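# Stock each low shelf with box, tape, sponge

## Task

Make sure every low shelf in the room ends up with exactly one cardboard box, one masking tape roll and one yellow sponge, each resting directly on the shelf surface rather than stacked on another item. Take spares from the desk only to fill missing items, and leave the remaining spares on the desk. The robot must not tip over or finish leaning. Items only count if they stay put without the robot holding them. At the end, release everything and move the robot away.

## Robot and tools

Robot: a Hello Robot Stretch 4. It has an omni-wheel base, a lift that rides up a mast, one arm that telescopes forward, a three-joint wrist and a two-finger gripper. It stands about 1.6 m tall and its base rim lies within 0.23 m of the base origin. Four cameras ride on the robot: head_camera, head_left_camera, head_right_camera (both fisheye) and wrist_camera. Occasionally a loose object gets nudged by something external.

Frames: the base frame sits on the floor below the base centre, x forward, y left, z up. hand_pose is reported in this frame and marks the midpoint between the fingers, 0.015 m back from the tips; with all wrist joints at 0 its axes line up with the base frame. The printed hand position may be slightly wrong. The odometry frame is the base frame as it was when the scene began.

execute_actions: argument actions is a list holding exactly one action, or empty to just read state and images. Optional cameras lists which cameras to return (omit, null or ["all"] for all, [] for none; an unknown name rejects the call). An action contains base, joints, or both, plus optional pace and contact_limits; alternatively it holds only end_of_arm. All motions in an action begin together and may finish at different times.
- base: exactly one relative command, an offset from where the base last reported itself. {"translate_m": d} drives straight, forward positive, -2 to 2 m. {"strafe_m": d} slides sideways, left positive, -2 to 2 m. {"rotate_rad": d} spins in place, counter-clockwise (left) positive, -3.2 to 3.2 rad.
- joints: absolute targets keyed by name. lift_m 0 to 1.2 m; arm_m 0 to 0.55 m (extension); wrist_yaw_rad -1.134 to 4.276 (0 forward, positive left, 3.14 folded back, above 3.4 the arm may obstruct); wrist_pitch_rad -1.117 to 4.259 (0 level, 1.57 pointing down); wrist_roll_rad -1.117 to 4.259 (0 puts fingers at equal height, positive turns clockwise viewed from behind); gripper_m 0 to 0.08 (finger gap). Done tolerances: ±0.004 lift and arm, ±0.02 yaw and roll, ±0.05 pitch, ±0.002 gripper. Joint targets outside range are clipped and reported; other bad values or unknown keys reject the whole call with no motion.
- pace: "slow", "default", "fast" or "max"; base speed up to 0.1/0.3/0.4/0.6 m/s and turn rate 1/2/3/4 rad/s respectively, further reduced when lift_m exceeds 0.2 (down to 0.3 m/s and 1 rad/s at 1.2).
- contact_limits: {"arm_m": value} from 0 (gentlest) to 0.75 (firmest), default 0.5; the arm stops on contact beyond that.
- end_of_arm: "enable_torque" re-powers any wrist or gripper motor that shut off.
A joint or base omitted from an action might still be driving toward an earlier target without the statuses showing it. Each action is capped at 15 s. If a result reports a stop, later motion calls in that same reply are skipped. At scene start, lift_m 0.4 with wrist_yaw_rad 0 in one action unfolds the wrist.

wait: seconds 0 to 10; commands nothing and returns state and images.
zoom_image: camera name and region [x0, y0, x1, y1] in pixels of that camera's newest full image, at most 504 by 504. Image sizes: head_camera 420x560, head fisheyes 420x672, wrist_camera 616x392.
finished_scene: scene is the current scene's number; it ends the scene permanently and reports success. The goal must already hold and keep holding. Replying with no tool call ends everything.

Result lines: base_status and joint_status give how each motion ended: done; off_target (resting away from target, may still push); contact_stop_at_<key> (blocked, that part goes slack; a slack lift can sag under load, slack wheels can roll); limit_stop_at_<name>, including limit_stop_at_tilt (lean over 6 degrees; lift, arm, wheels go slack and ignore commands until leaning less) and limit_stop_at_own_body (self-collision guard, likely when pitch is below -0.2 with roll below -0.4 or above 4; moving away is allowed); time_out; torque_fault (motor limp until enable_torque). on_its_own lists uncommanded things; its held at value is the target being held. lidar_m: 12 distances for 30-degree sectors, first straight ahead then counter-clockwise (4th left, 7th behind, 10th right); "-" means nothing or closer than 0.25 m; it sees roughly 0.15 m up to robot height and can miss glass, thin legs and things behind. wrist_depth_mm: 7x7 grid of median depths, 100 to 2000 mm, robot body included. base_odometry is wheel-based; heading -3.142 to 3.142, left positive. If turned_by_wheels and turned_by_imu differ by over about 0.1 rad, expect a collision or slip and a heading error near their difference. base_tilt in degrees, forward and right positive, with a fixed bias up to about 1.5. motor_effort is percent of maximum, sign toward higher joint values, bracketed number is the peak; wheel effort positive means turning right. Effort off its rest range suggests pushing or carrying.

Gripping: command a gap smaller than the object; the fingers stop just past first contact. Reading staying above the command plus gripper effort away from 0 means a grip; off_target after closing indicates something held, while done usually means empty (thin or light objects may still say done). Effort held beyond about 50 from zero shuts the gripper off and it may drop its load.

Avoid: drops, slams, hard shoves, and knocked-over items. Do not drive or turn with over 1 kg held and arm_m above 0.2, especially fast. Steady pushes or pulls, high grippers and firm contact limits risk tipping. A level gripper carrying more than about 2.7 kg, or pressing the gripper into things with the base or arm, faults the wrist. A changed base_tilt may mean a wheel is on something. Faster robot motion is preferred.

Each tool is called after ">>>" by a JSON object that holds its "api" and its "payload".

## Session

>>> {"api": "execute_actions", "payload": {"actions": []}}

Scene clock: 0.00 s.
base_odometry: x=+0.000 y=+0.000 heading=+0.000 (m, m, rad; odometry frame)
turned_by_wheels: +0.000 (rad since the last result)
turned_by_imu: +0.000 (rad since the last result)
base_tilt: forward=+0.3 right=+0.7 (deg)
lidar_m: 0.60 0.75 1.55 1.57 0.74 0.67 0.66 0.83 1.35 1.10 0.68 0.60
base_status: not commanded
joint_positions: lift_m=+0.258 arm_m=-0.003 wrist_yaw_rad=+3.165 wrist_pitch_rad=-0.010 wrist_roll_rad=+0.000 gripper_m=+0.040
joint_status: not commanded
motor_effort: lift_m=+20 arm_m=-1 wrist_yaw_rad=+1 wrist_pitch_rad=-7 wrist_roll_rad=-1 gripper_m=-1 wheel_0=+0 wheel_1=-1 wheel_2=+0 (%)
hand_pose: x=-0.0463 y=+0.0823 z=+0.4379 quat_wxyz=(-0.012, +0.005, +0.000, +1.000) (m; base frame)
wrist_depth_mm: - 121 138 1308 1160 1098 1025 / - 109 139 1281 1160 1098 1008 / - 116 139 904 1160 1060 991 / 142 139 197 1025 1182 1078 1008 / 1661 1138 1308 960 1025 1042 991 / 1308 1138 1366 1060 1160 1060 854 / 991 - 111 931 117 110 991
pictures: head_camera, head_left_camera, head_right_camera, wrist_camera
Images, in order (width x height): head_camera 420x560, head_left_camera 420x672, head_right_camera 420x672, wrist_camera 616x392.

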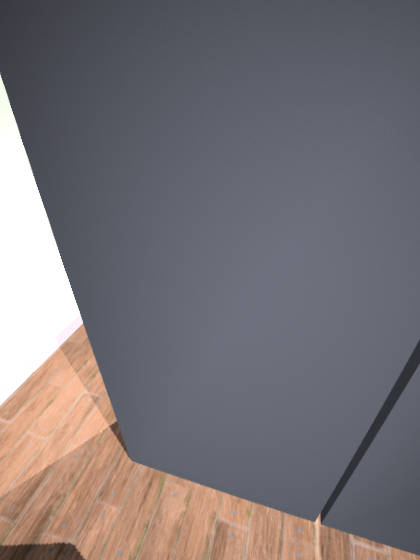

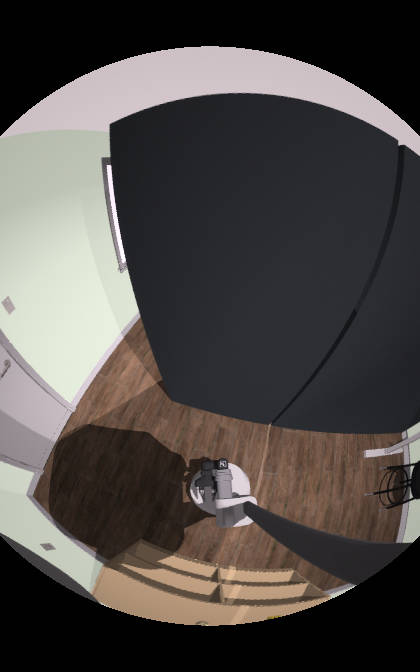

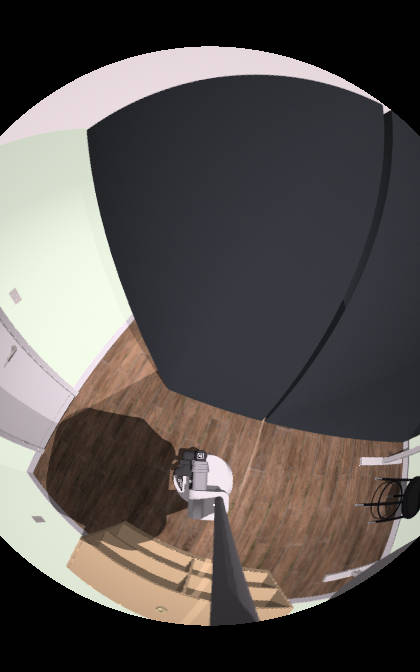

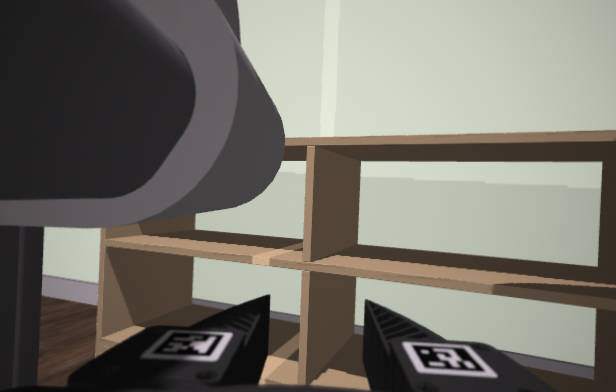

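>>> {"api": "execute_actions", "payload": {"actions": [{"base": {"rotate_rad": -1.85}, "joints": {"lift_m": 0.5, "wrist_yaw_rad": 0, "gripper_m": 0.08}, "pace": "fast"}]}}

Scene clock: 2.63 s.
base_odometry: x=+0.000 y=+0.000 heading=-1.850 (m, m, rad; odometry frame)
turned_by_wheels: -1.850 (rad since the last result)
turned_by_imu: -1.878 (rad since the last result)
base_tilt: forward=+0.4 right=+0.7 (deg)
lidar_m: 1.34 0.84 0.61 0.60 0.65 1.64 1.56 1.49 0.69 0.66 0.72 1.06
base_status: done
joint_positions: lift_m=+0.500 arm_m=-0.002 wrist_yaw_rad=+0.000 wrist_pitch_rad=-0.010 wrist_roll_rad=+0.000 gripper_m=+0.080
joint_status: all done
motor_effort: lift_m=+21(24) arm_m=-1(1) wrist_yaw_rad=+0(8) wrist_pitch_rad=-8(6) wrist_roll_rad=+0(0) gripper_m=+0(0) wheel_0=+2(10) wheel_1=-1(10) wheel_2=+1(11) (%)
hand_pose: x=+0.3811 y=-0.0873 z=+0.6802 quat_wxyz=(+1.000, +0.000, -0.005, +0.000) (m; base frame)
wrist_depth_mm: 917 1308 1983 1921 1921 1921 1808 / 946 1336 1983 1983 1921 1863 1808 / 946 1281 1464 1464 1430 1397 1397 / 946 1336 1921 1921 1921 1921 1618 / 960 1366 1921 1983 1921 1863 1537 / 960 1255 1863 1983 1983 1863 1576 / - 104 1464 1618 1576 113 1499
pictures: head_camera, head_left_camera, head_right_camera, wrist_camera
Images, in order (width x height): head_camera 420x560, head_left_camera 420x672, head_right_camera 420x672, wrist_camera 616x392.

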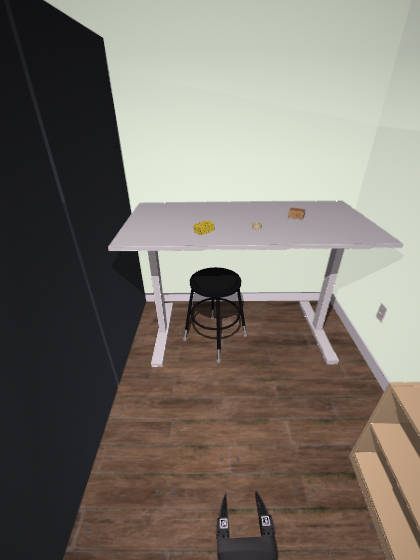

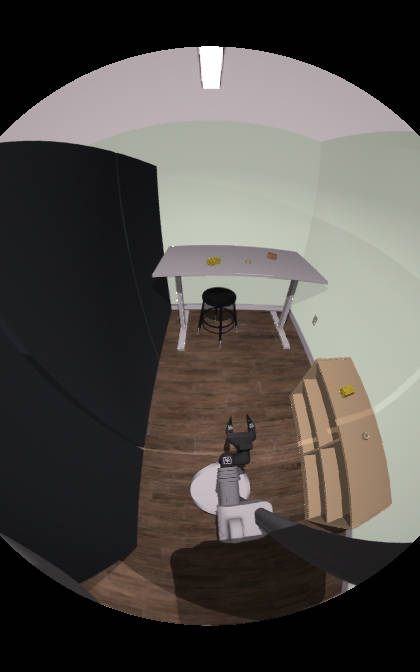

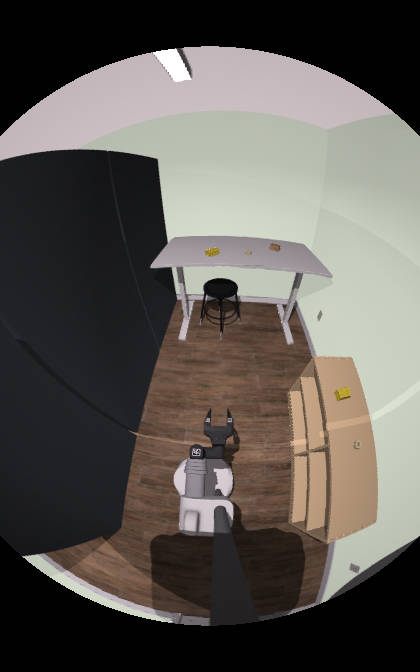

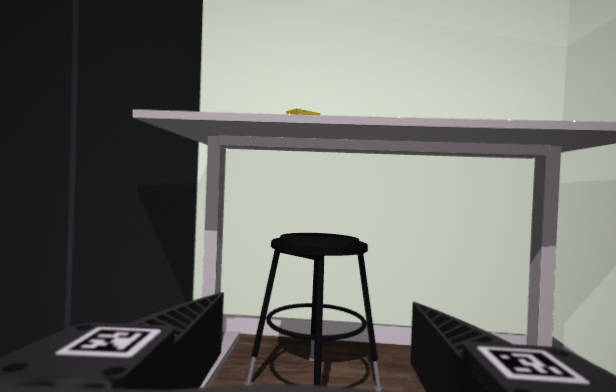

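>>> {"api": "execute_actions", "payload": {"actions": [{"base": {"rotate_rad": -0.265}, "joints": {"wrist_pitch_rad": 0.7}, "pace": "fast"}], "cameras": []}}

>>> {"api": "execute_actions", "payload": {"actions": [{"base": {"translate_m": 0.9}, "joints": {"lift_m": 1.18}, "pace": "max"}], "cameras": ["head_camera", "wrist_camera"]}}

Scene clock: 4.57 s.
base_odometry: x=+0.000 y=+0.000 heading=-2.114 (m, m, rad; odometry frame)
turned_by_wheels: -0.264 (rad since the last result)
turned_by_imu: -0.268 (rad since the last result)
base_tilt: forward=+0.3 right=+0.8 (deg)
lidar_m: 1.34 1.16 0.70 0.60 0.59 0.74 1.53 1.56 0.76 0.67 0.68 0.85
base_status: done
joint_positions: lift_m=+0.500 arm_m=-0.002 wrist_yaw_rad=+0.000 wrist_pitch_rad=+0.702 wrist_roll_rad=+0.000 gripper_m=+0.080
joint_status: all done
motor_effort: lift_m=+21(21) arm_m=-1(1) wrist_yaw_rad=+2(2) wrist_pitch_rad=-4(3) wrist_roll_rad=+0(1) gripper_m=+0(0) wheel_0=+4(11) wheel_1=+2(8) wheel_2=+3(11) (%)
hand_pose: x=+0.3308 y=-0.0875 z=+0.5408 quat_wxyz=(+0.939, +0.000, +0.344, +0.000) (m; base frame)
wrist_depth_mm: 1430 1756 1756 1863 1863 1576 1182 / 1397 1430 1499 1499 1537 1464 707 / 1205 1229 1205 1255 1255 1229 778 / 1008 1008 1025 1025 1042 1025 854 / 878 878 866 878 878 891 798 / 778 768 759 788 778 788 741 / - 104 661 699 676 113 707
pictures: none
No camera images: the call's "cameras" was empty. Leave "cameras" out to get every camera's image.

Scene clock: 7.80 s.
base_odometry: x=-0.465 y=-0.771 heading=-2.114 (m, m, rad; odometry frame)
turned_by_wheels: +0.000 (rad since the last result)
turned_by_imu: +0.000 (rad since the last result)
base_tilt: forward=+0.4 right=+0.7 (deg)
lidar_m: 0.50 0.49 0.58 0.79 0.80 0.97 2.53 0.97 0.59 0.51 0.90 0.57
base_status: done
joint_positions: lift_m=+1.180 arm_m=-0.002 wrist_yaw_rad=+0.000 wrist_pitch_rad=+0.702 wrist_roll_rad=+0.000 gripper_m=+0.080
joint_status: all done
motor_effort: lift_m=+20(22) arm_m=-1(1) wrist_yaw_rad=+0(0) wrist_pitch_rad=-5(6) wrist_roll_rad=+0(0) gripper_m=+0(1) wheel_0=+2(11) wheel_1=+0(9) wheel_2=+1(16) (%)
hand_pose: x=+0.3308 y=-0.0874 z=+1.2208 quat_wxyz=(+0.939, +0.000, +0.344, +0.000) (m; base frame)
wrist_depth_mm: 946 991 1008 1042 1078 1118 931 / 891 891 904 917 917 917 931 / 732 723 732 732 741 741 741 / 615 615 603 621 621 621 627 / 530 525 530 535 530 530 539 / 466 466 466 488 496 1308 1042 / - 104 1078 1397 1366 113 976
pictures: head_camera, wrist_camera
Images, in order (width x height): head_camera 420x560, wrist_camera 616x392.

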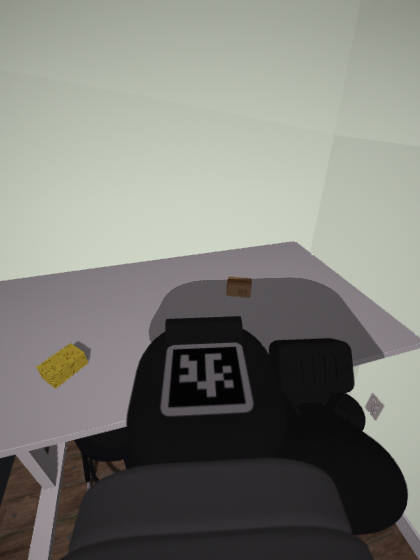

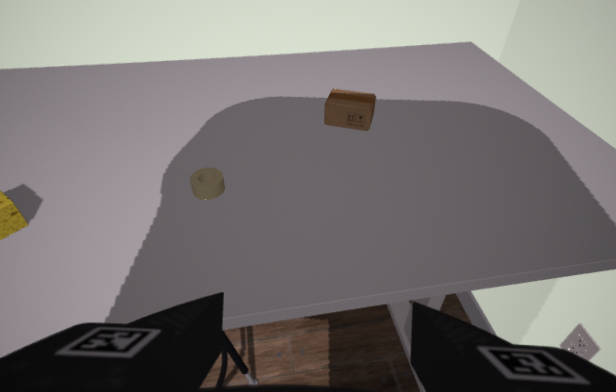

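>>> {"api": "execute_actions", "payload": {"actions": [{"base": {"rotate_rad": -0.22}, "joints": {"wrist_pitch_rad": 1.3, "wrist_yaw_rad": 1.54, "arm_m": 0.2}, "pace": "fast"}], "cameras": []}}

>>> {"api": "execute_actions", "payload": {"actions": [{"base": {"translate_m": 0.19}, "joints": {"arm_m": 0.515, "lift_m": 1.12}, "pace": "fast"}], "cameras": ["head_camera", "wrist_camera", "head_right_camera"]}}

Scene clock: 11.17 s.
base_odometry: x=-0.465 y=-0.771 heading=-2.333 (m, m, rad; odometry frame)
turned_by_wheels: -0.219 (rad since the last result)
turned_by_imu: -0.223 (rad since the last result)
base_tilt: forward=+0.3 right=+0.7 (deg)
lidar_m: 0.48 0.47 0.49 0.77 0.80 0.88 1.30 2.40 0.67 0.51 0.53 0.63
base_status: done
joint_positions: lift_m=+1.180 arm_m=+0.199 wrist_yaw_rad=+1.540 wrist_pitch_rad=+1.300 wrist_roll_rad=+0.000 gripper_m=+0.080
joint_status: all done
motor_effort: lift_m=+20(20) arm_m=+5(7) wrist_yaw_rad=+1(9) wrist_pitch_rad=-1(4) wrist_roll_rad=+0(1) gripper_m=+0(1) wheel_0=+4(9) wheel_1=+2(8) wheel_2=+6(10) (%)
hand_pose: x=+0.4591 y=+0.0541 z=+1.1532 quat_wxyz=(+0.572, -0.421, +0.435, +0.554) (m; base frame)
wrist_depth_mm: 1078 1229 1255 418 415 413 410 / 1281 1430 1464 402 397 397 392 / 1397 1430 1430 389 387 379 375 / 1397 1397 1366 1366 373 368 368 / 1366 1336 1308 1308 357 355 353 / 1281 1060 1078 1255 347 343 343 / - 104 1205 1229 1229 113 336
pictures: none
No camera images: the call's "cameras" was empty. Leave "cameras" out to get every camera's image.

Scene clock: 13.17 s.
base_odometry: x=-0.596 y=-0.908 heading=-2.333 (m, m, rad; odometry frame)
turned_by_wheels: +0.000 (rad since the last result)
turned_by_imu: +0.000 (rad since the last result)
base_tilt: forward=+0.5 right=+0.7 (deg)
lidar_m: 0.32 0.29 0.34 0.52 0.89 0.98 1.44 1.22 0.56 0.50 0.80 0.39
base_status: done
joint_positions: lift_m=+1.120 arm_m=+0.514 wrist_yaw_rad=+1.540 wrist_pitch_rad=+1.300 wrist_roll_rad=+0.000 gripper_m=+0.080
joint_status: all done
motor_effort: lift_m=+18(18) arm_m=+6(7) wrist_yaw_rad=+1(1) wrist_pitch_rad=-1(1) wrist_roll_rad=+0(0) gripper_m=+0(0) wheel_0=+4(9) wheel_1=+3(7) wheel_2=-3(13) (%)
hand_pose: x=+0.7741 y=+0.0541 z=+1.0934 quat_wxyz=(+0.572, -0.421, +0.435, +0.554) (m; base frame)
wrist_depth_mm: 353 351 349 349 343 343 340 / 338 338 338 334 330 329 325 / 327 325 322 320 319 317 315 / 314 314 312 310 307 307 304 / 304 301 300 249 297 296 294 / 296 293 243 240 286 286 285 / - 104 234 234 276 113 -
pictures: head_camera, head_right_camera, wrist_camera
Images, in order (width x height): head_camera 420x560, head_right_camera 420x672, wrist_camera 616x392.

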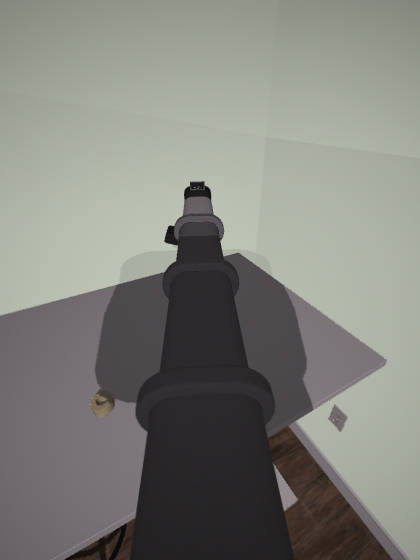

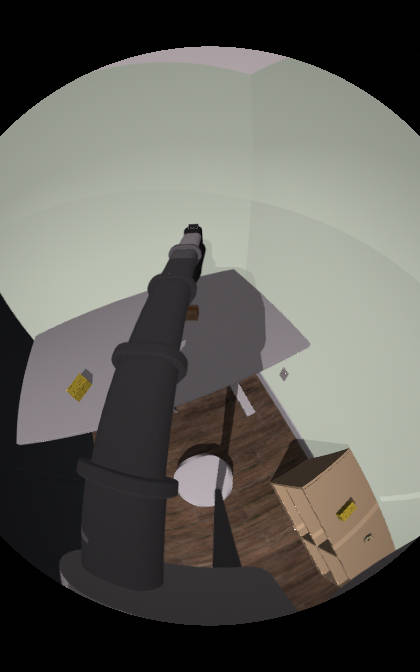

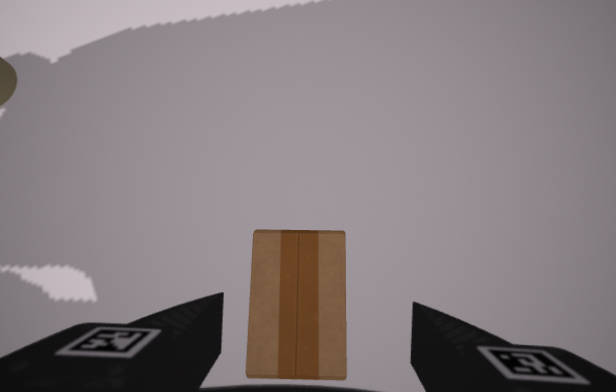

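>>> {"api": "execute_actions", "payload": {"actions": [{"joints": {"arm_m": 0.501, "lift_m": 1.065}, "pace": "fast"}], "cameras": ["wrist_camera"]}}

Scene clock: 14.97 s.
base_odometry: x=-0.596 y=-0.908 heading=-2.333 (m, m, rad; odometry frame)
turned_by_wheels: +0.000 (rad since the last result)
turned_by_imu: +0.000 (rad since the last result)
base_tilt: forward=+0.3 right=+0.7 (deg)
lidar_m: 0.31 0.30 0.32 0.48 0.87 0.98 1.40 1.23 0.57 0.50 0.81 0.41
base_status: not commanded
joint_positions: lift_m=+1.065 arm_m=+0.502 wrist_yaw_rad=+1.540 wrist_pitch_rad=+1.300 wrist_roll_rad=+0.000 gripper_m=+0.080
joint_status: all done
motor_effort: lift_m=+17(23) arm_m=-6(3) wrist_yaw_rad=+1(1) wrist_pitch_rad=-1(0) wrist_roll_rad=-1(0) gripper_m=-1(0) wheel_0=+4(4) wheel_1=+3(3) wheel_2=-4(3) (%)
hand_pose: x=+0.7620 y=+0.0541 z=+1.0384 quat_wxyz=(+0.572, -0.421, +0.435, +0.554) (m; base frame)
wrist_depth_mm: 290 287 286 285 282 279 278 / 277 277 274 272 271 270 268 / 266 265 264 262 260 259 257 / 256 256 254 253 251 250 250 / 249 247 245 194 241 241 241 / 240 238 190 187 232 234 232 / - 104 181 182 183 113 -
pictures: wrist_camera
Images, in order (width x height): wrist_camera 616x392.

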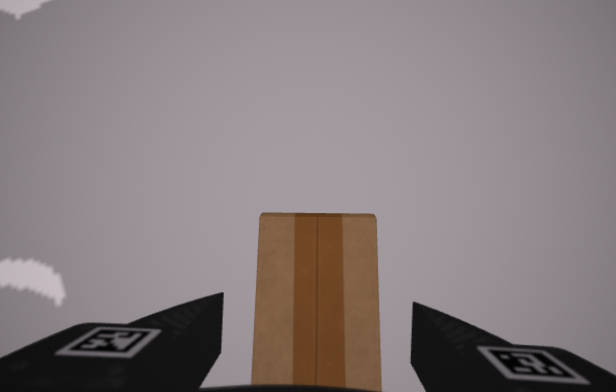

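>>> {"api": "execute_actions", "payload": {"actions": [{"joints": {"lift_m": 1.008}}], "cameras": ["wrist_camera"]}}

>>> {"api": "execute_actions", "payload": {"actions": [{"joints": {"gripper_m": 0.04}}], "cameras": ["wrist_camera"]}}

Scene clock: 16.33 s.
base_odometry: x=-0.596 y=-0.908 heading=-2.333 (m, m, rad; odometry frame)
turned_by_wheels: +0.000 (rad since the last result)
turned_by_imu: +0.000 (rad since the last result)
base_tilt: forward=+0.4 right=+0.8 (deg)
lidar_m: 0.31 0.31 0.30 0.48 0.87 0.95 1.42 1.21 0.55 0.50 0.82 0.40
base_status: not commanded
joint_positions: lift_m=+1.008 arm_m=+0.502 wrist_yaw_rad=+1.540 wrist_pitch_rad=+1.300 wrist_roll_rad=+0.000 gripper_m=+0.080
joint_status: all done
motor_effort: lift_m=+17(13) arm_m=-6(6) wrist_yaw_rad=+1(1) wrist_pitch_rad=-1(1) wrist_roll_rad=+0(1) gripper_m=+1(0) wheel_0=+4(4) wheel_1=+3(3) wheel_2=-4(3) (%)
hand_pose: x=+0.7620 y=+0.0541 z=+0.9815 quat_wxyz=(+0.572, -0.421, +0.435, +0.554) (m; base frame)
wrist_depth_mm: 222 220 219 218 216 214 213 / 213 212 210 209 208 206 206 / 205 204 202 201 200 198 198 / 197 196 193 142 190 192 191 / 191 189 187 137 138 185 184 / 183 182 135 132 134 179 178 / - 104 130 128 129 113 -
pictures: wrist_camera
Images, in order (width x height): wrist_camera 616x392.

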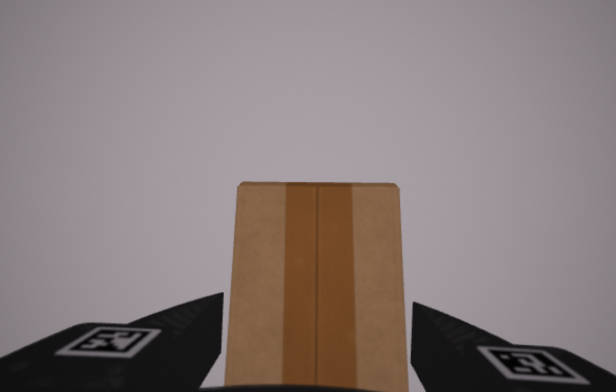

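Scene clock: 17.33 s.
base_odometry: x=-0.596 y=-0.908 heading=-2.333 (m, m, rad; odometry frame)
turned_by_wheels: +0.000 (rad since the last result)
turned_by_imu: +0.000 (rad since the last result)
base_tilt: forward=+0.4 right=+0.8 (deg)
lidar_m: 0.30 0.30 0.34 0.48 0.86 0.98 1.43 1.22 0.57 0.51 0.81 0.40
base_status: not commanded
joint_positions: lift_m=+1.008 arm_m=+0.502 wrist_yaw_rad=+1.540 wrist_pitch_rad=+1.300 wrist_roll_rad=+0.000 gripper_m=+0.059
joint_status: gripper_m off_target (ended at +0.059, target +0.040)
on_its_own: gripper_m is held at +0.054, not at your +0.040, by its contact guard: the fingers met something
motor_effort: lift_m=+17(17) arm_m=-6(6) wrist_yaw_rad=+1(1) wrist_pitch_rad=+0(0) wrist_roll_rad=+0(1) gripper_m=-39(39) wheel_0=+4(4) wheel_1=+3(3) wheel_2=-3(3) (%)
hand_pose: x=+0.7620 y=+0.0541 z=+0.9815 quat_wxyz=(+0.572, -0.421, +0.435, +0.554) (m; base frame)
wrist_depth_mm: 221 220 219 216 216 215 213 / 213 212 210 210 208 206 206 / 204 204 202 201 200 199 198 / 196 196 194 142 190 191 191 / 190 189 187 137 138 185 185 / 183 182 134 132 133 179 178 / 179 - 126 128 127 106 174
pictures: wrist_camera
Images, in order (width x height): wrist_camera 616x392.

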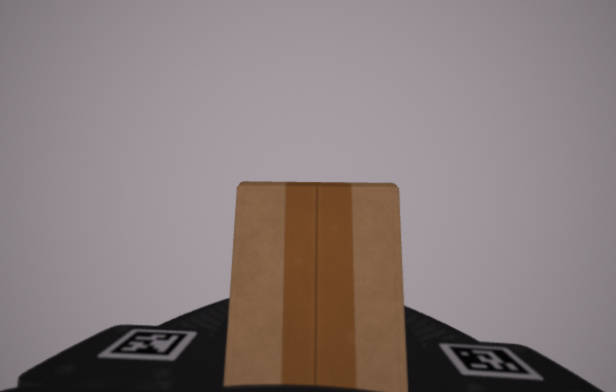

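>>> {"api": "execute_actions", "payload": {"actions": [{"joints": {"lift_m": 1.055}, "pace": "fast"}], "cameras": []}}

>>> {"api": "execute_actions", "payload": {"actions": [{"base": {"translate_m": -0.5}, "joints": {"arm_m": 0.1, "lift_m": 1.07}, "pace": "fast"}], "cameras": ["wrist_camera"]}}

>>> {"api": "execute_actions", "payload": {"actions": [{"base": {"rotate_rad": -1.37}, "joints": {"lift_m": 0.78}, "pace": "fast"}], "cameras": ["head_camera", "head_left_camera", "wrist_camera"]}}

Scene clock: 20.37 s.
base_odometry: x=-0.596 y=-0.908 heading=-2.333 (m, m, rad; odometry frame)
turned_by_wheels: +0.000 (rad since the last result)
turned_by_imu: +0.000 (rad since the last result)
base_tilt: forward=+0.3 right=+0.8 (deg)
lidar_m: 0.31 0.29 0.33 0.48 0.87 0.97 1.42 1.23 0.57 0.49 0.81 0.40
base_status: not commanded
joint_positions: lift_m=+1.055 arm_m=+0.502 wrist_yaw_rad=+1.540 wrist_pitch_rad=+1.301 wrist_roll_rad=+0.000 gripper_m=+0.059
joint_status: all done
on_its_own: gripper_m is held at +0.054, not at your +0.040, by its contact guard: the fingers met something
motor_effort: lift_m=+21(24) arm_m=-6(6) wrist_yaw_rad=+1(0) wrist_pitch_rad=-2(1) wrist_roll_rad=-1(0) gripper_m=-38(39) wheel_0=+4(4) wheel_1=+3(3) wheel_2=-3(3) (%)
hand_pose: x=+0.7620 y=+0.0540 z=+1.0281 quat_wxyz=(+0.572, -0.421, +0.435, +0.554) (m; base frame)
wrist_depth_mm: 277 276 272 271 271 267 265 / 265 264 262 260 259 258 256 / 255 254 252 251 249 248 247 / 246 246 242 142 236 238 238 / 237 236 233 137 138 231 229 / 229 228 135 132 133 223 222 / 224 - 126 128 127 106 216
pictures: none
No camera images: the call's "cameras" was empty. Leave "cameras" out to get every camera's image.

Scene clock: 23.30 s.
base_odometry: x=-0.251 y=-0.546 heading=-2.333 (m, m, rad; odometry frame)
turned_by_wheels: +0.000 (rad since the last result)
turned_by_imu: +0.000 (rad since the last result)
base_tilt: forward=+0.4 right=+0.8 (deg)
lidar_m: 0.79 0.76 0.81 0.67 0.67 0.72 1.09 2.16 0.81 0.64 0.63 1.00
base_status: done
joint_positions: lift_m=+1.070 arm_m=+0.101 wrist_yaw_rad=+1.540 wrist_pitch_rad=+1.301 wrist_roll_rad=+0.000 gripper_m=+0.059
joint_status: all done
on_its_own: gripper_m is held at +0.054, not at your +0.040, by its contact guard: the fingers met something
motor_effort: lift_m=+21(23) arm_m=-6(9) wrist_yaw_rad=+0(0) wrist_pitch_rad=-3(2) wrist_roll_rad=-1(0) gripper_m=-38(38) wheel_0=-5(10) wheel_1=-4(8) wheel_2=+2(14) (%)
hand_pose: x=+0.3610 y=+0.0540 z=+1.0431 quat_wxyz=(+0.571, -0.421, +0.435, +0.554) (m; base frame)
wrist_depth_mm: 866 991 1098 1308 1397 1336 741 / 1025 1160 1308 1336 1308 1308 715 / 1205 1308 1281 1308 1281 1281 1255 / 1281 1281 1229 142 1229 1229 1205 / 1229 1205 991 137 138 1182 1205 / 1182 960 135 132 133 1138 1160 / 1160 - 127 128 127 106 1118
pictures: wrist_camera
Images, in order (width x height): wrist_camera 616x392.

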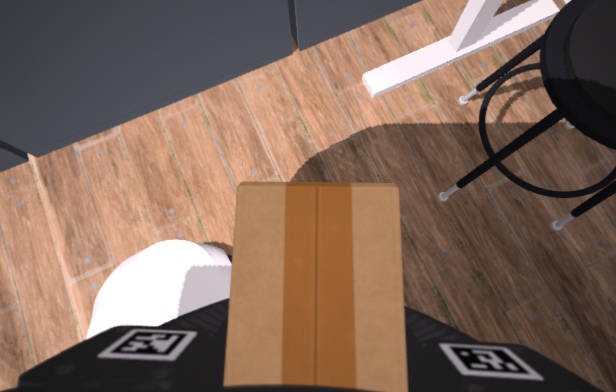

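Scene clock: 25.57 s.
base_odometry: x=-0.251 y=-0.546 heading=+2.581 (m, m, rad; odometry frame)
turned_by_wheels: -1.369 (rad since the last result)
turned_by_imu: -1.390 (rad since the last result)
base_tilt: forward=+0.4 right=+0.7 (deg)
lidar_m: 0.63 0.63 0.88 0.77 0.77 0.77 0.66 0.65 0.79 2.12 1.17 0.72
base_status: done
joint_positions: lift_m=+0.780 arm_m=+0.101 wrist_yaw_rad=+1.540 wrist_pitch_rad=+1.301 wrist_roll_rad=+0.000 gripper_m=+0.059
joint_status: all done
on_its_own: gripper_m is held at +0.054, not at your +0.040, by its contact guard: the fingers met something
motor_effort: lift_m=+18(19) arm_m=-5(5) wrist_yaw_rad=+1(1) wrist_pitch_rad=-3(2) wrist_roll_rad=+0(1) gripper_m=-38(40) wheel_0=+5(9) wheel_1=+3(7) wheel_2=+6(9) (%)
hand_pose: x=+0.3610 y=+0.0539 z=+0.7533 quat_wxyz=(+0.571, -0.421, +0.435, +0.554) (m; base frame)
wrist_depth_mm: 1098 1078 1060 1060 1060 1042 389 / 1042 1042 1025 1025 1008 976 521 / 1008 991 991 976 976 609 597 / 960 946 946 142 854 597 574 / 917 699 715 137 138 820 559 / 683 676 134 132 133 788 539 / 668 - 127 128 127 107 525
pictures: head_camera, head_left_camera, wrist_camera
Images, in order (width x height): head_camera 420x560, head_left_camera 420x672, wrist_camera 616x392.

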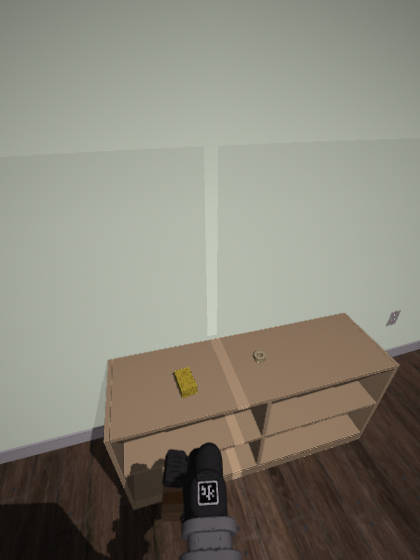

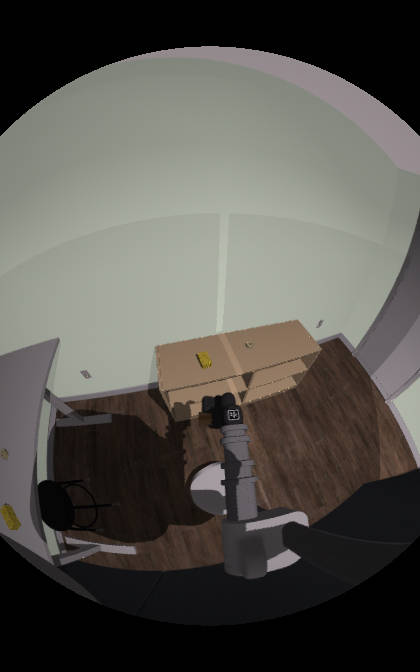

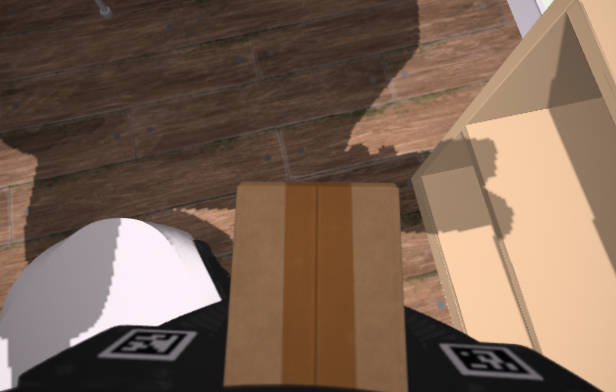

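>>> {"api": "execute_actions", "payload": {"actions": [{"base": {"translate_m": 0.15}, "joints": {"arm_m": 0.48, "lift_m": 0.76, "wrist_yaw_rad": 0.3}, "pace": "fast"}], "cameras": ["head_camera", "wrist_camera"]}}

Scene clock: 28.00 s.
base_odometry: x=-0.378 y=-0.467 heading=+2.581 (m, m, rad; odometry frame)
turned_by_wheels: +0.000 (rad since the last result)
turned_by_imu: +0.000 (rad since the last result)
base_tilt: forward=+0.4 right=+0.7 (deg)
lidar_m: 0.49 0.50 0.93 0.79 0.81 0.96 0.81 0.80 0.96 2.07 0.90 0.56
base_status: done
joint_positions: lift_m=+0.760 arm_m=+0.479 wrist_yaw_rad=+0.300 wrist_pitch_rad=+1.301 wrist_roll_rad=+0.000 gripper_m=+0.059
joint_status: all done
on_its_own: gripper_m is held at +0.054, not at your +0.040, by its contact guard: the fingers met something
motor_effort: lift_m=+18(17) arm_m=+5(12) wrist_yaw_rad=+0(7) wrist_pitch_rad=-2(3) wrist_roll_rad=+0(0) gripper_m=-39(39) wheel_0=+2(12) wheel_1=+1(8) wheel_2=-2(17) (%)
hand_pose: x=+0.7300 y=-0.0667 z=+0.7333 quat_wxyz=(+0.787, -0.090, +0.599, +0.119) (m; base frame)
wrist_depth_mm: 340 324 309 298 289 279 272 / 314 314 349 347 345 347 336 / 304 301 301 300 297 294 296 / 293 293 287 142 283 286 285 / 282 282 279 137 138 277 276 / 229 270 134 132 133 266 265 / 223 - 126 128 127 107 251
pictures: head_camera, wrist_camera
Images, in order (width x height): head_camera 420x560, wrist_camera 616x392.

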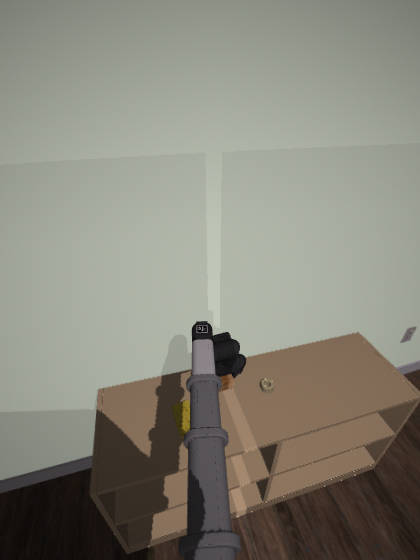

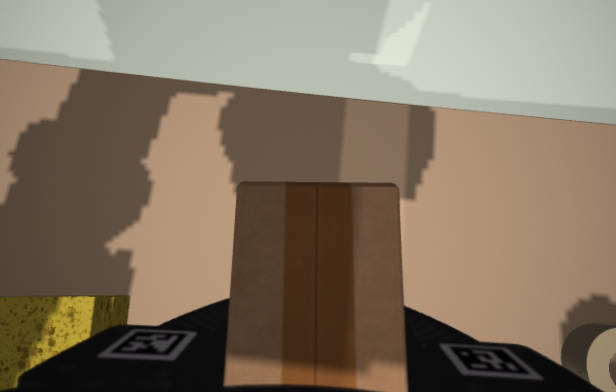

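>>> {"api": "execute_actions", "payload": {"actions": [{"joints": {"lift_m": 0.670, "arm_m": 0.46}, "pace": "slow"}], "cameras": ["wrist_camera"]}}

Scene clock: 29.87 s.
base_odometry: x=-0.378 y=-0.467 heading=+2.581 (m, m, rad; odometry frame)
turned_by_wheels: +0.000 (rad since the last result)
turned_by_imu: +0.000 (rad since the last result)
base_tilt: forward=+0.3 right=+0.7 (deg)
lidar_m: 0.49 0.50 0.92 0.80 0.80 0.93 0.82 0.81 0.95 2.09 0.92 0.55
base_status: not commanded
joint_positions: lift_m=+0.670 arm_m=+0.461 wrist_yaw_rad=+0.300 wrist_pitch_rad=+1.301 wrist_roll_rad=+0.000 gripper_m=+0.059
joint_status: all done
on_its_own: gripper_m is held at +0.054, not at your +0.040, by its contact guard: the fingers met something
motor_effort: lift_m=+17(19) arm_m=-6(7) wrist_yaw_rad=+0(0) wrist_pitch_rad=-1(2) wrist_roll_rad=+0(0) gripper_m=-39(39) wheel_0=+2(2) wheel_1=+1(1) wheel_2=-2(2) (%)
hand_pose: x=+0.7120 y=-0.0667 z=+0.6434 quat_wxyz=(+0.787, -0.090, +0.599, +0.119) (m; base frame)
wrist_depth_mm: 223 221 220 219 217 216 215 / 213 212 211 211 209 208 208 / 206 205 204 202 202 200 200 / 199 198 195 142 192 193 193 / 191 190 188 137 138 187 186 / 179 185 135 132 133 181 180 / 164 - 126 128 127 106 176
pictures: wrist_camera
Images, in order (width x height): wrist_camera 616x392.

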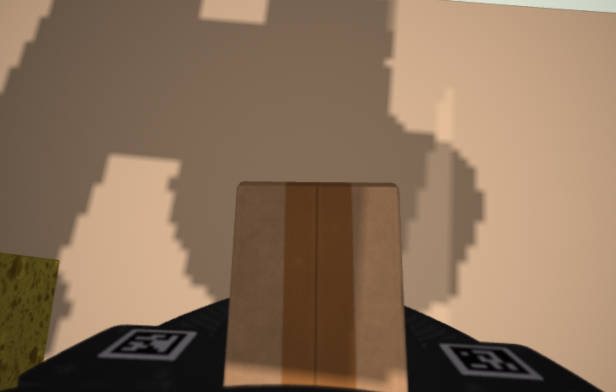

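>>> {"api": "execute_actions", "payload": {"actions": [{"joints": {"gripper_m": 0.076, "lift_m": 0.669}}], "cameras": []}}

>>> {"api": "execute_actions", "payload": {"actions": [{"joints": {"lift_m": 0.75}, "pace": "fast"}], "cameras": ["wrist_camera"]}}

Scene clock: 31.00 s.
base_odometry: x=-0.378 y=-0.467 heading=+2.581 (m, m, rad; odometry frame)
turned_by_wheels: +0.000 (rad since the last result)
turned_by_imu: +0.000 (rad since the last result)
base_tilt: forward=+0.4 right=+0.7 (deg)
lidar_m: 0.49 0.48 0.91 0.80 0.82 0.95 0.81 0.81 0.94 2.07 0.91 0.55
base_status: not commanded
joint_positions: lift_m=+0.669 arm_m=+0.461 wrist_yaw_rad=+0.300 wrist_pitch_rad=+1.301 wrist_roll_rad=+0.000 gripper_m=+0.076
joint_status: all done
motor_effort: lift_m=+17(17) arm_m=-6(6) wrist_yaw_rad=+0(0) wrist_pitch_rad=-2(1) wrist_roll_rad=+0(0) gripper_m=+0(38) wheel_0=+2(2) wheel_1=+1(1) wheel_2=-2(2) (%)
hand_pose: x=+0.7120 y=-0.0667 z=+0.6424 quat_wxyz=(+0.787, -0.090, +0.599, +0.119) (m; base frame)
wrist_depth_mm: 221 220 219 217 217 215 215 / 213 211 211 210 208 208 206 / 206 204 203 202 201 199 200 / 198 196 195 143 192 193 191 / 191 190 188 138 139 186 186 / 179 184 136 133 135 180 180 / - 101 130 130 129 112 -
pictures: none
No camera images: the call's "cameras" was empty. Leave "cameras" out to get every camera's image.

Scene clock: 32.10 s.
base_odometry: x=-0.378 y=-0.467 heading=+2.581 (m, m, rad; odometry frame)
turned_by_wheels: +0.000 (rad since the last result)
turned_by_imu: +0.000 (rad since the last result)
base_tilt: forward=+0.3 right=+0.8 (deg)
lidar_m: 0.48 0.48 0.91 0.81 0.80 0.94 0.80 0.82 0.98 2.09 0.91 0.57
base_status: not commanded
joint_positions: lift_m=+0.750 arm_m=+0.461 wrist_yaw_rad=+0.300 wrist_pitch_rad=+1.301 wrist_roll_rad=+0.000 gripper_m=+0.076
joint_status: all done
motor_effort: lift_m=+21(24) arm_m=-6(5) wrist_yaw_rad=+0(0) wrist_pitch_rad=-1(3) wrist_roll_rad=+0(0) gripper_m=+1(1) wheel_0=+2(2) wheel_1=+1(1) wheel_2=-2(2) (%)
hand_pose: x=+0.7120 y=-0.0667 z=+0.7231 quat_wxyz=(+0.787, -0.090, +0.599, +0.119) (m; base frame)
wrist_depth_mm: 342 342 338 325 315 306 300 / 303 301 301 300 298 342 336 / 293 291 290 289 286 286 285 / 282 281 279 279 277 276 276 / 272 271 271 219 265 266 265 / 219 246 258 211 214 257 257 / - 101 180 204 204 112 250
pictures: wrist_camera
Images, in order (width x height): wrist_camera 616x392.

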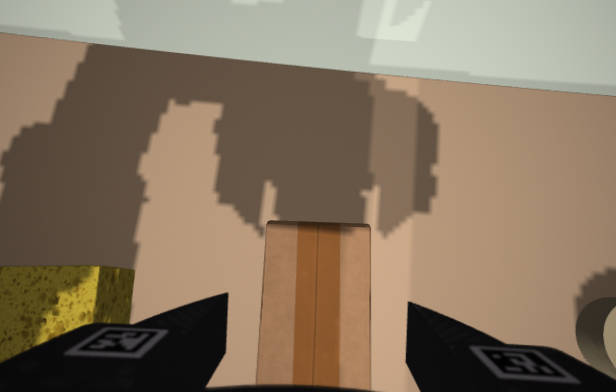

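>>> {"api": "execute_actions", "payload": {"actions": [{"base": {"strafe_m": -1.58}, "joints": {"arm_m": 0.0, "lift_m": 0.8, "wrist_yaw_rad": 0.0, "gripper_m": 0.08}, "pace": "max"}], "cameras": ["head_left_camera"]}}

Scene clock: 37.70 s.
base_odometry: x=+0.461 y=+0.872 heading=+2.581 (m, m, rad; odometry frame)
turned_by_wheels: +0.000 (rad since the last result)
turned_by_imu: -0.001 (rad since the last result)
base_tilt: forward=+0.3 right=+0.7 (deg)
lidar_m: 1.25 1.06 1.00 1.83 0.91 0.57 0.71 1.17 0.67 0.59 0.56 0.70
base_status: done
joint_positions: lift_m=+0.800 arm_m=+0.001 wrist_yaw_rad=+0.000 wrist_pitch_rad=+1.301 wrist_roll_rad=+0.001 gripper_m=+0.080
joint_status: all done
motor_effort: lift_m=+20(23) arm_m=-5(7) wrist_yaw_rad=+1(9) wrist_pitch_rad=-3(3) wrist_roll_rad=-1(1) gripper_m=+2(1) wheel_0=+0(15) wheel_1=-2(13) wheel_2=+0(3) (%)
hand_pose: x=+0.2285 y=-0.0874 z=+0.7732 quat_wxyz=(+0.796, +0.000, +0.606, +0.000) (m; base frame)
wrist_depth_mm: 1098 1098 1078 1078 1060 842 621 / 1042 1060 1060 1042 1042 891 640 / 1025 1008 1008 976 976 931 661 / 991 976 976 960 960 931 699 / 931 931 931 931 931 917 723 / 904 904 707 891 878 891 715 / - 104 668 668 866 113 715
pictures: head_left_camera
Images, in order (width x height): head_left_camera 420x672.

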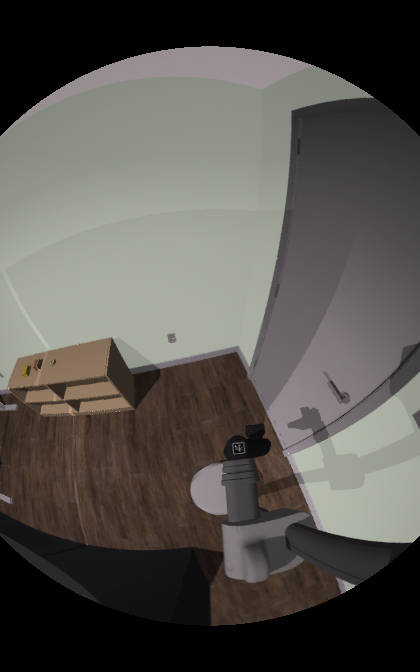

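>>> {"api": "execute_actions", "payload": {"actions": [{"base": {"rotate_rad": 1.79}, "joints": {"lift_m": 0.35, "wrist_pitch_rad": 1.57}, "pace": "fast"}], "cameras": ["head_camera", "head_left_camera"]}}

Scene clock: 40.17 s.
base_odometry: x=+0.461 y=+0.872 heading=-1.913 (m, m, rad; odometry frame)
turned_by_wheels: +1.789 (rad since the last result)
turned_by_imu: +1.817 (rad since the last result)
base_tilt: forward=+0.3 right=+0.8 (deg)
lidar_m: 1.85 0.63 0.57 2.53 0.90 0.63 0.57 0.57 0.84 1.24 1.01 1.19
base_status: done
joint_positions: lift_m=+0.350 arm_m=+0.001 wrist_yaw_rad=+0.000 wrist_pitch_rad=+1.570 wrist_roll_rad=+0.001 gripper_m=+0.080
joint_status: all done
motor_effort: lift_m=+18(24) arm_m=-5(6) wrist_yaw_rad=+0(2) wrist_pitch_rad=+0(4) wrist_roll_rad=-1(1) gripper_m=+0(0) wheel_0=-4(12) wheel_1=-3(8) wheel_2=-5(14) (%)
hand_pose: x=+0.1721 y=-0.0874 z=+0.3157 quat_wxyz=(+0.707, +0.000, +0.707, +0.000) (m; base frame)
wrist_depth_mm: 469 469 466 462 459 455 452 / 473 469 466 462 459 459 455 / 477 469 466 466 462 459 459 / 477 477 466 469 466 462 459 / 480 264 256 265 462 462 462 / 260 256 254 253 253 462 462 / - 104 253 252 253 113 459
pictures: head_camera, head_left_camera
Images, in order (width x height): head_camera 420x560, head_left_camera 420x672.

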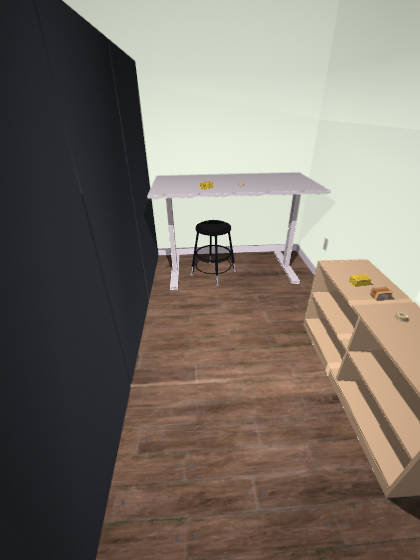

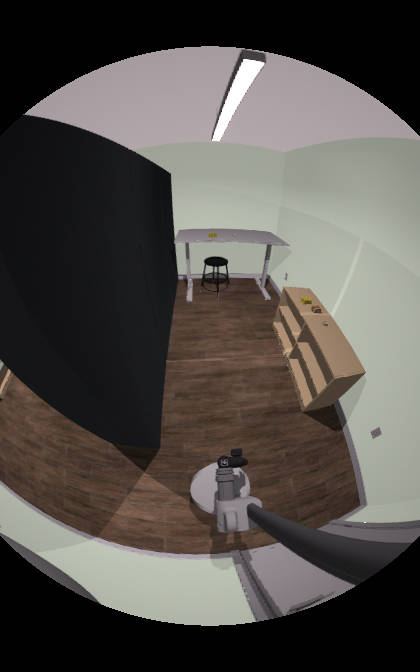

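>>> {"api": "execute_actions", "payload": {"actions": [{"base": {"rotate_rad": 0.14}, "pace": "fast"}], "cameras": []}}

>>> {"api": "execute_actions", "payload": {"actions": [{"base": {"strafe_m": 1.1}, "pace": "max"}], "cameras": ["head_camera", "head_left_camera"]}}

Scene clock: 41.57 s.
base_odometry: x=+0.461 y=+0.872 heading=-1.773 (m, m, rad; odometry frame)
turned_by_wheels: +0.140 (rad since the last result)
turned_by_imu: +0.142 (rad since the last result)
base_tilt: forward=+0.4 right=+0.7 (deg)
lidar_m: 1.21 0.58 0.57 1.60 0.77 0.60 0.58 0.60 0.96 1.25 1.00 1.41
base_status: done
joint_positions: lift_m=+0.350 arm_m=+0.001 wrist_yaw_rad=+0.000 wrist_pitch_rad=+1.570 wrist_roll_rad=+0.001 gripper_m=+0.080
joint_status: not commanded
motor_effort: lift_m=+17(18) arm_m=-5(5) wrist_yaw_rad=+0(1) wrist_pitch_rad=+1(1) wrist_roll_rad=-1(1) gripper_m=+0(1) wheel_0=-2(9) wheel_1=+0(8) wheel_2=-3(10) (%)
hand_pose: x=+0.1721 y=-0.0874 z=+0.3157 quat_wxyz=(+0.707, +0.000, +0.707, +0.000) (m; base frame)
wrist_depth_mm: 469 466 466 462 459 455 455 / 473 469 469 466 459 459 452 / 477 469 466 462 459 459 455 / 477 473 469 466 462 462 459 / 473 265 255 266 462 459 459 / 260 257 253 253 255 466 459 / - 104 254 252 253 113 462
pictures: none
No camera images: the call's "cameras" was empty. Leave "cameras" out to get every camera's image.

Scene clock: 44.87 s.
base_odometry: x=+1.539 y=+0.651 heading=-1.773 (m, m, rad; odometry frame)
turned_by_wheels: +0.000 (rad since the last result)
turned_by_imu: +0.000 (rad since the last result)
base_tilt: forward=+0.4 right=+0.7 (deg)
lidar_m: 1.33 2.54 2.09 1.19 0.58 0.46 0.45 0.50 0.77 2.07 0.60 0.49
base_status: done
joint_positions: lift_m=+0.350 arm_m=+0.001 wrist_yaw_rad=+0.000 wrist_pitch_rad=+1.570 wrist_roll_rad=+0.001 gripper_m=+0.080
joint_status: not commanded
motor_effort: lift_m=+19(19) arm_m=-5(5) wrist_yaw_rad=+1(1) wrist_pitch_rad=+0(0) wrist_roll_rad=-1(1) gripper_m=+1(0) wheel_0=+0(16) wheel_1=+0(14) wheel_2=+0(0) (%)
hand_pose: x=+0.1720 y=-0.0874 z=+0.3155 quat_wxyz=(+0.707, +0.000, +0.707, +0.000) (m; base frame)
wrist_depth_mm: 473 469 466 459 455 455 452 / 473 473 466 462 459 455 455 / 477 469 469 466 462 459 455 / 477 477 466 469 462 459 455 / 477 265 255 266 466 462 462 / 260 257 254 253 253 466 459 / - 104 253 254 254 113 459
pictures: head_camera, head_left_camera
Images, in order (width x height): head_camera 420x560, head_left_camera 420x672.

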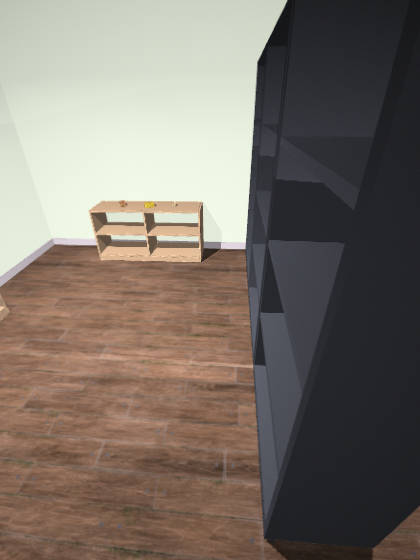

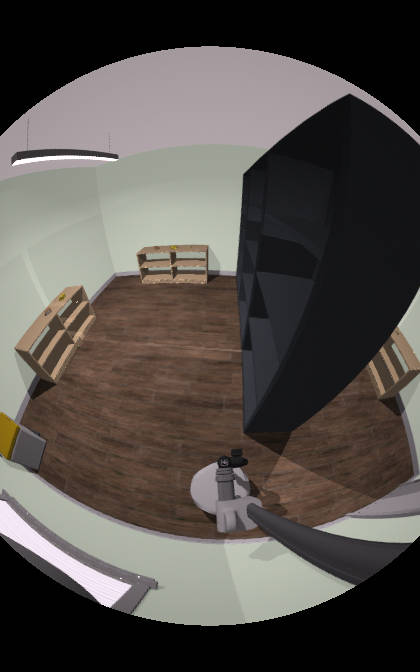

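>>> {"api": "zoom_image", "payload": {"camera": "head_camera", "region": [80, 185, 220, 235]}}

>>> {"api": "zoom_image", "payload": {"camera": "head_left_camera", "region": [5, 275, 115, 390]}}

Region (80, 185, 220, 235) of head_camera's 420x560 image, scaled by 3.600, with more detail than that image has; it fills the top 180 rows of this view, and the rest is white.

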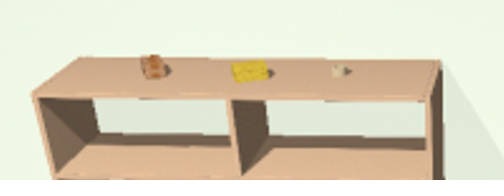

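Region (5, 275, 115, 390) of head_left_camera's 420x672 image, scaled by 4.383, with more detail than that image has; it fills the left 482 columns of this view, and the rest is white.

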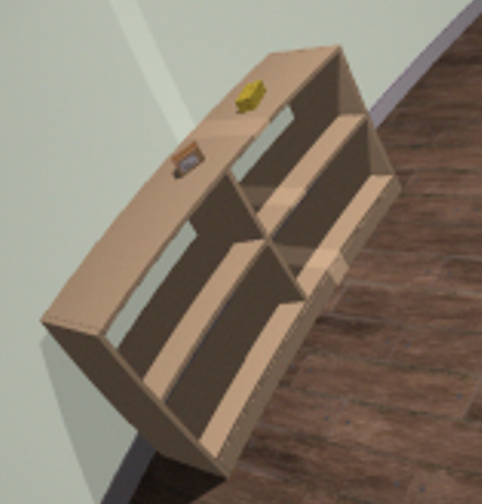

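>>> {"api": "execute_actions", "payload": {"actions": [{"base": {"strafe_m": -1.25}, "pace": "max"}], "cameras": []}}

>>> {"api": "execute_actions", "payload": {"actions": [{"base": {"rotate_rad": -0.22}, "joints": {"wrist_pitch_rad": 1.0}, "pace": "fast"}], "cameras": ["head_camera"]}}

Scene clock: 49.70 s.
base_odometry: x=+0.314 y=+0.902 heading=-1.773 (m, m, rad; odometry frame)
turned_by_wheels: +0.000 (rad since the last result)
turned_by_imu: +0.000 (rad since the last result)
base_tilt: forward=+0.4 right=+0.9 (deg)
lidar_m: 1.60 0.77 0.69 1.66 0.83 0.61 0.57 0.66 1.02 1.09 0.86 1.16
base_status: done
joint_positions: lift_m=+0.350 arm_m=+0.001 wrist_yaw_rad=+0.000 wrist_pitch_rad=+1.570 wrist_roll_rad=+0.001 gripper_m=+0.080
joint_status: not commanded
motor_effort: lift_m=+19(19) arm_m=-5(5) wrist_yaw_rad=+0(0) wrist_pitch_rad=+1(0) wrist_roll_rad=-1(0) gripper_m=+1(0) wheel_0=+0(15) wheel_1=+2(17) wheel_2=+0(0) (%)
hand_pose: x=+0.1720 y=-0.0874 z=+0.3155 quat_wxyz=(+0.707, +0.000, +0.707, +0.000) (m; base frame)
wrist_depth_mm: 473 466 462 462 459 455 449 / 469 469 466 462 459 455 452 / 473 473 469 462 462 462 455 / 477 473 466 462 462 459 452 / 477 265 255 266 462 459 455 / 260 257 253 254 253 462 459 / - 104 254 253 253 113 462
pictures: none
No camera images: the call's "cameras" was empty. Leave "cameras" out to get every camera's image.

Scene clock: 50.53 s.
base_odometry: x=+0.314 y=+0.902 heading=-1.992 (m, m, rad; odometry frame)
turned_by_wheels: -0.219 (rad since the last result)
turned_by_imu: -0.223 (rad since the last result)
base_tilt: forward=+0.4 right=+0.8 (deg)
lidar_m: 2.31 0.95 0.67 0.92 1.00 0.69 0.58 0.58 0.80 1.10 0.86 0.91
base_status: done
joint_positions: lift_m=+0.350 arm_m=+0.001 wrist_yaw_rad=+0.000 wrist_pitch_rad=+1.002 wrist_roll_rad=+0.001 gripper_m=+0.080
joint_status: all done
motor_effort: lift_m=+19(19) arm_m=-5(5) wrist_yaw_rad=+1(1) wrist_pitch_rad=-6(7) wrist_roll_rad=-1(1) gripper_m=+0(0) wheel_0=+4(10) wheel_1=+1(7) wheel_2=+2(12) (%)
hand_pose: x=+0.2864 y=-0.0874 z=+0.3490 quat_wxyz=(+0.877, +0.000, +0.480, +0.000) (m; base frame)
wrist_depth_mm: 798 798 798 798 798 798 778 / 715 715 707 723 715 715 707 / 647 654 647 647 640 654 647 / 591 591 591 591 591 591 585 / 544 544 544 544 539 544 544 / 508 504 500 504 504 504 504 / - 104 459 469 466 113 480
pictures: head_camera
Images, in order (width x height): head_camera 420x560.

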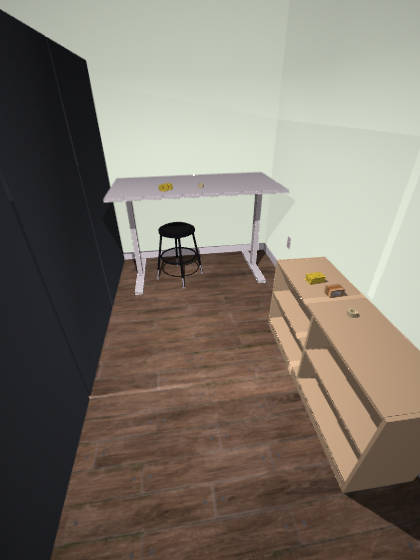

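>>> {"api": "execute_actions", "payload": {"actions": [{"base": {"translate_m": 1.93}, "joints": {"lift_m": 1.17}, "pace": "max"}], "cameras": ["head_camera", "wrist_camera"]}}

Scene clock: 55.80 s.
base_odometry: x=-0.475 y=-0.859 heading=-1.992 (m, m, rad; odometry frame)
turned_by_wheels: +0.000 (rad since the last result)
turned_by_imu: +0.000 (rad since the last result)
base_tilt: forward=+0.4 right=+0.8 (deg)
lidar_m: 0.40 0.41 0.53 0.76 0.79 1.04 2.56 0.85 0.58 0.56 0.62 0.41
base_status: done
joint_positions: lift_m=+1.170 arm_m=+0.001 wrist_yaw_rad=+0.000 wrist_pitch_rad=+1.001 wrist_roll_rad=+0.001 gripper_m=+0.080
joint_status: all done
motor_effort: lift_m=+19(24) arm_m=-5(5) wrist_yaw_rad=+0(0) wrist_pitch_rad=-5(5) wrist_roll_rad=-1(0) gripper_m=+1(0) wheel_0=+3(9) wheel_1=+2(9) wheel_2=-2(18) (%)
hand_pose: x=+0.2865 y=-0.0874 z=+1.1691 quat_wxyz=(+0.877, +0.000, +0.480, +0.000) (m; base frame)
wrist_depth_mm: 591 591 597 591 591 585 591 / 517 530 535 517 530 530 525 / 466 484 480 480 480 477 477 / 439 439 439 439 439 436 436 / 404 407 410 413 415 418 1078 / 1308 1308 1308 1336 1308 1308 1229 / - 104 1205 1229 1229 113 1160
pictures: head_camera, wrist_camera
Images, in order (width x height): head_camera 420x560, wrist_camera 616x392.

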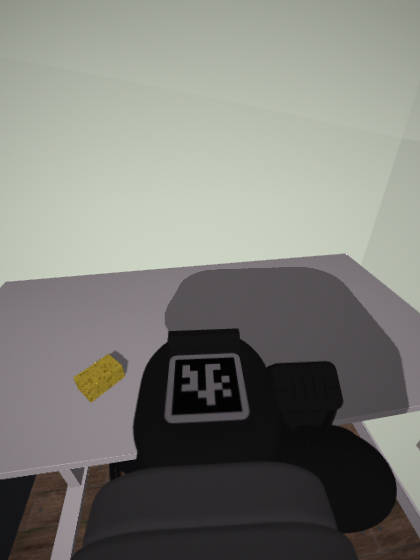

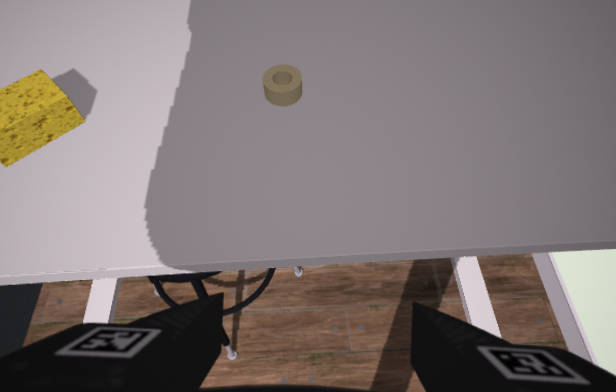

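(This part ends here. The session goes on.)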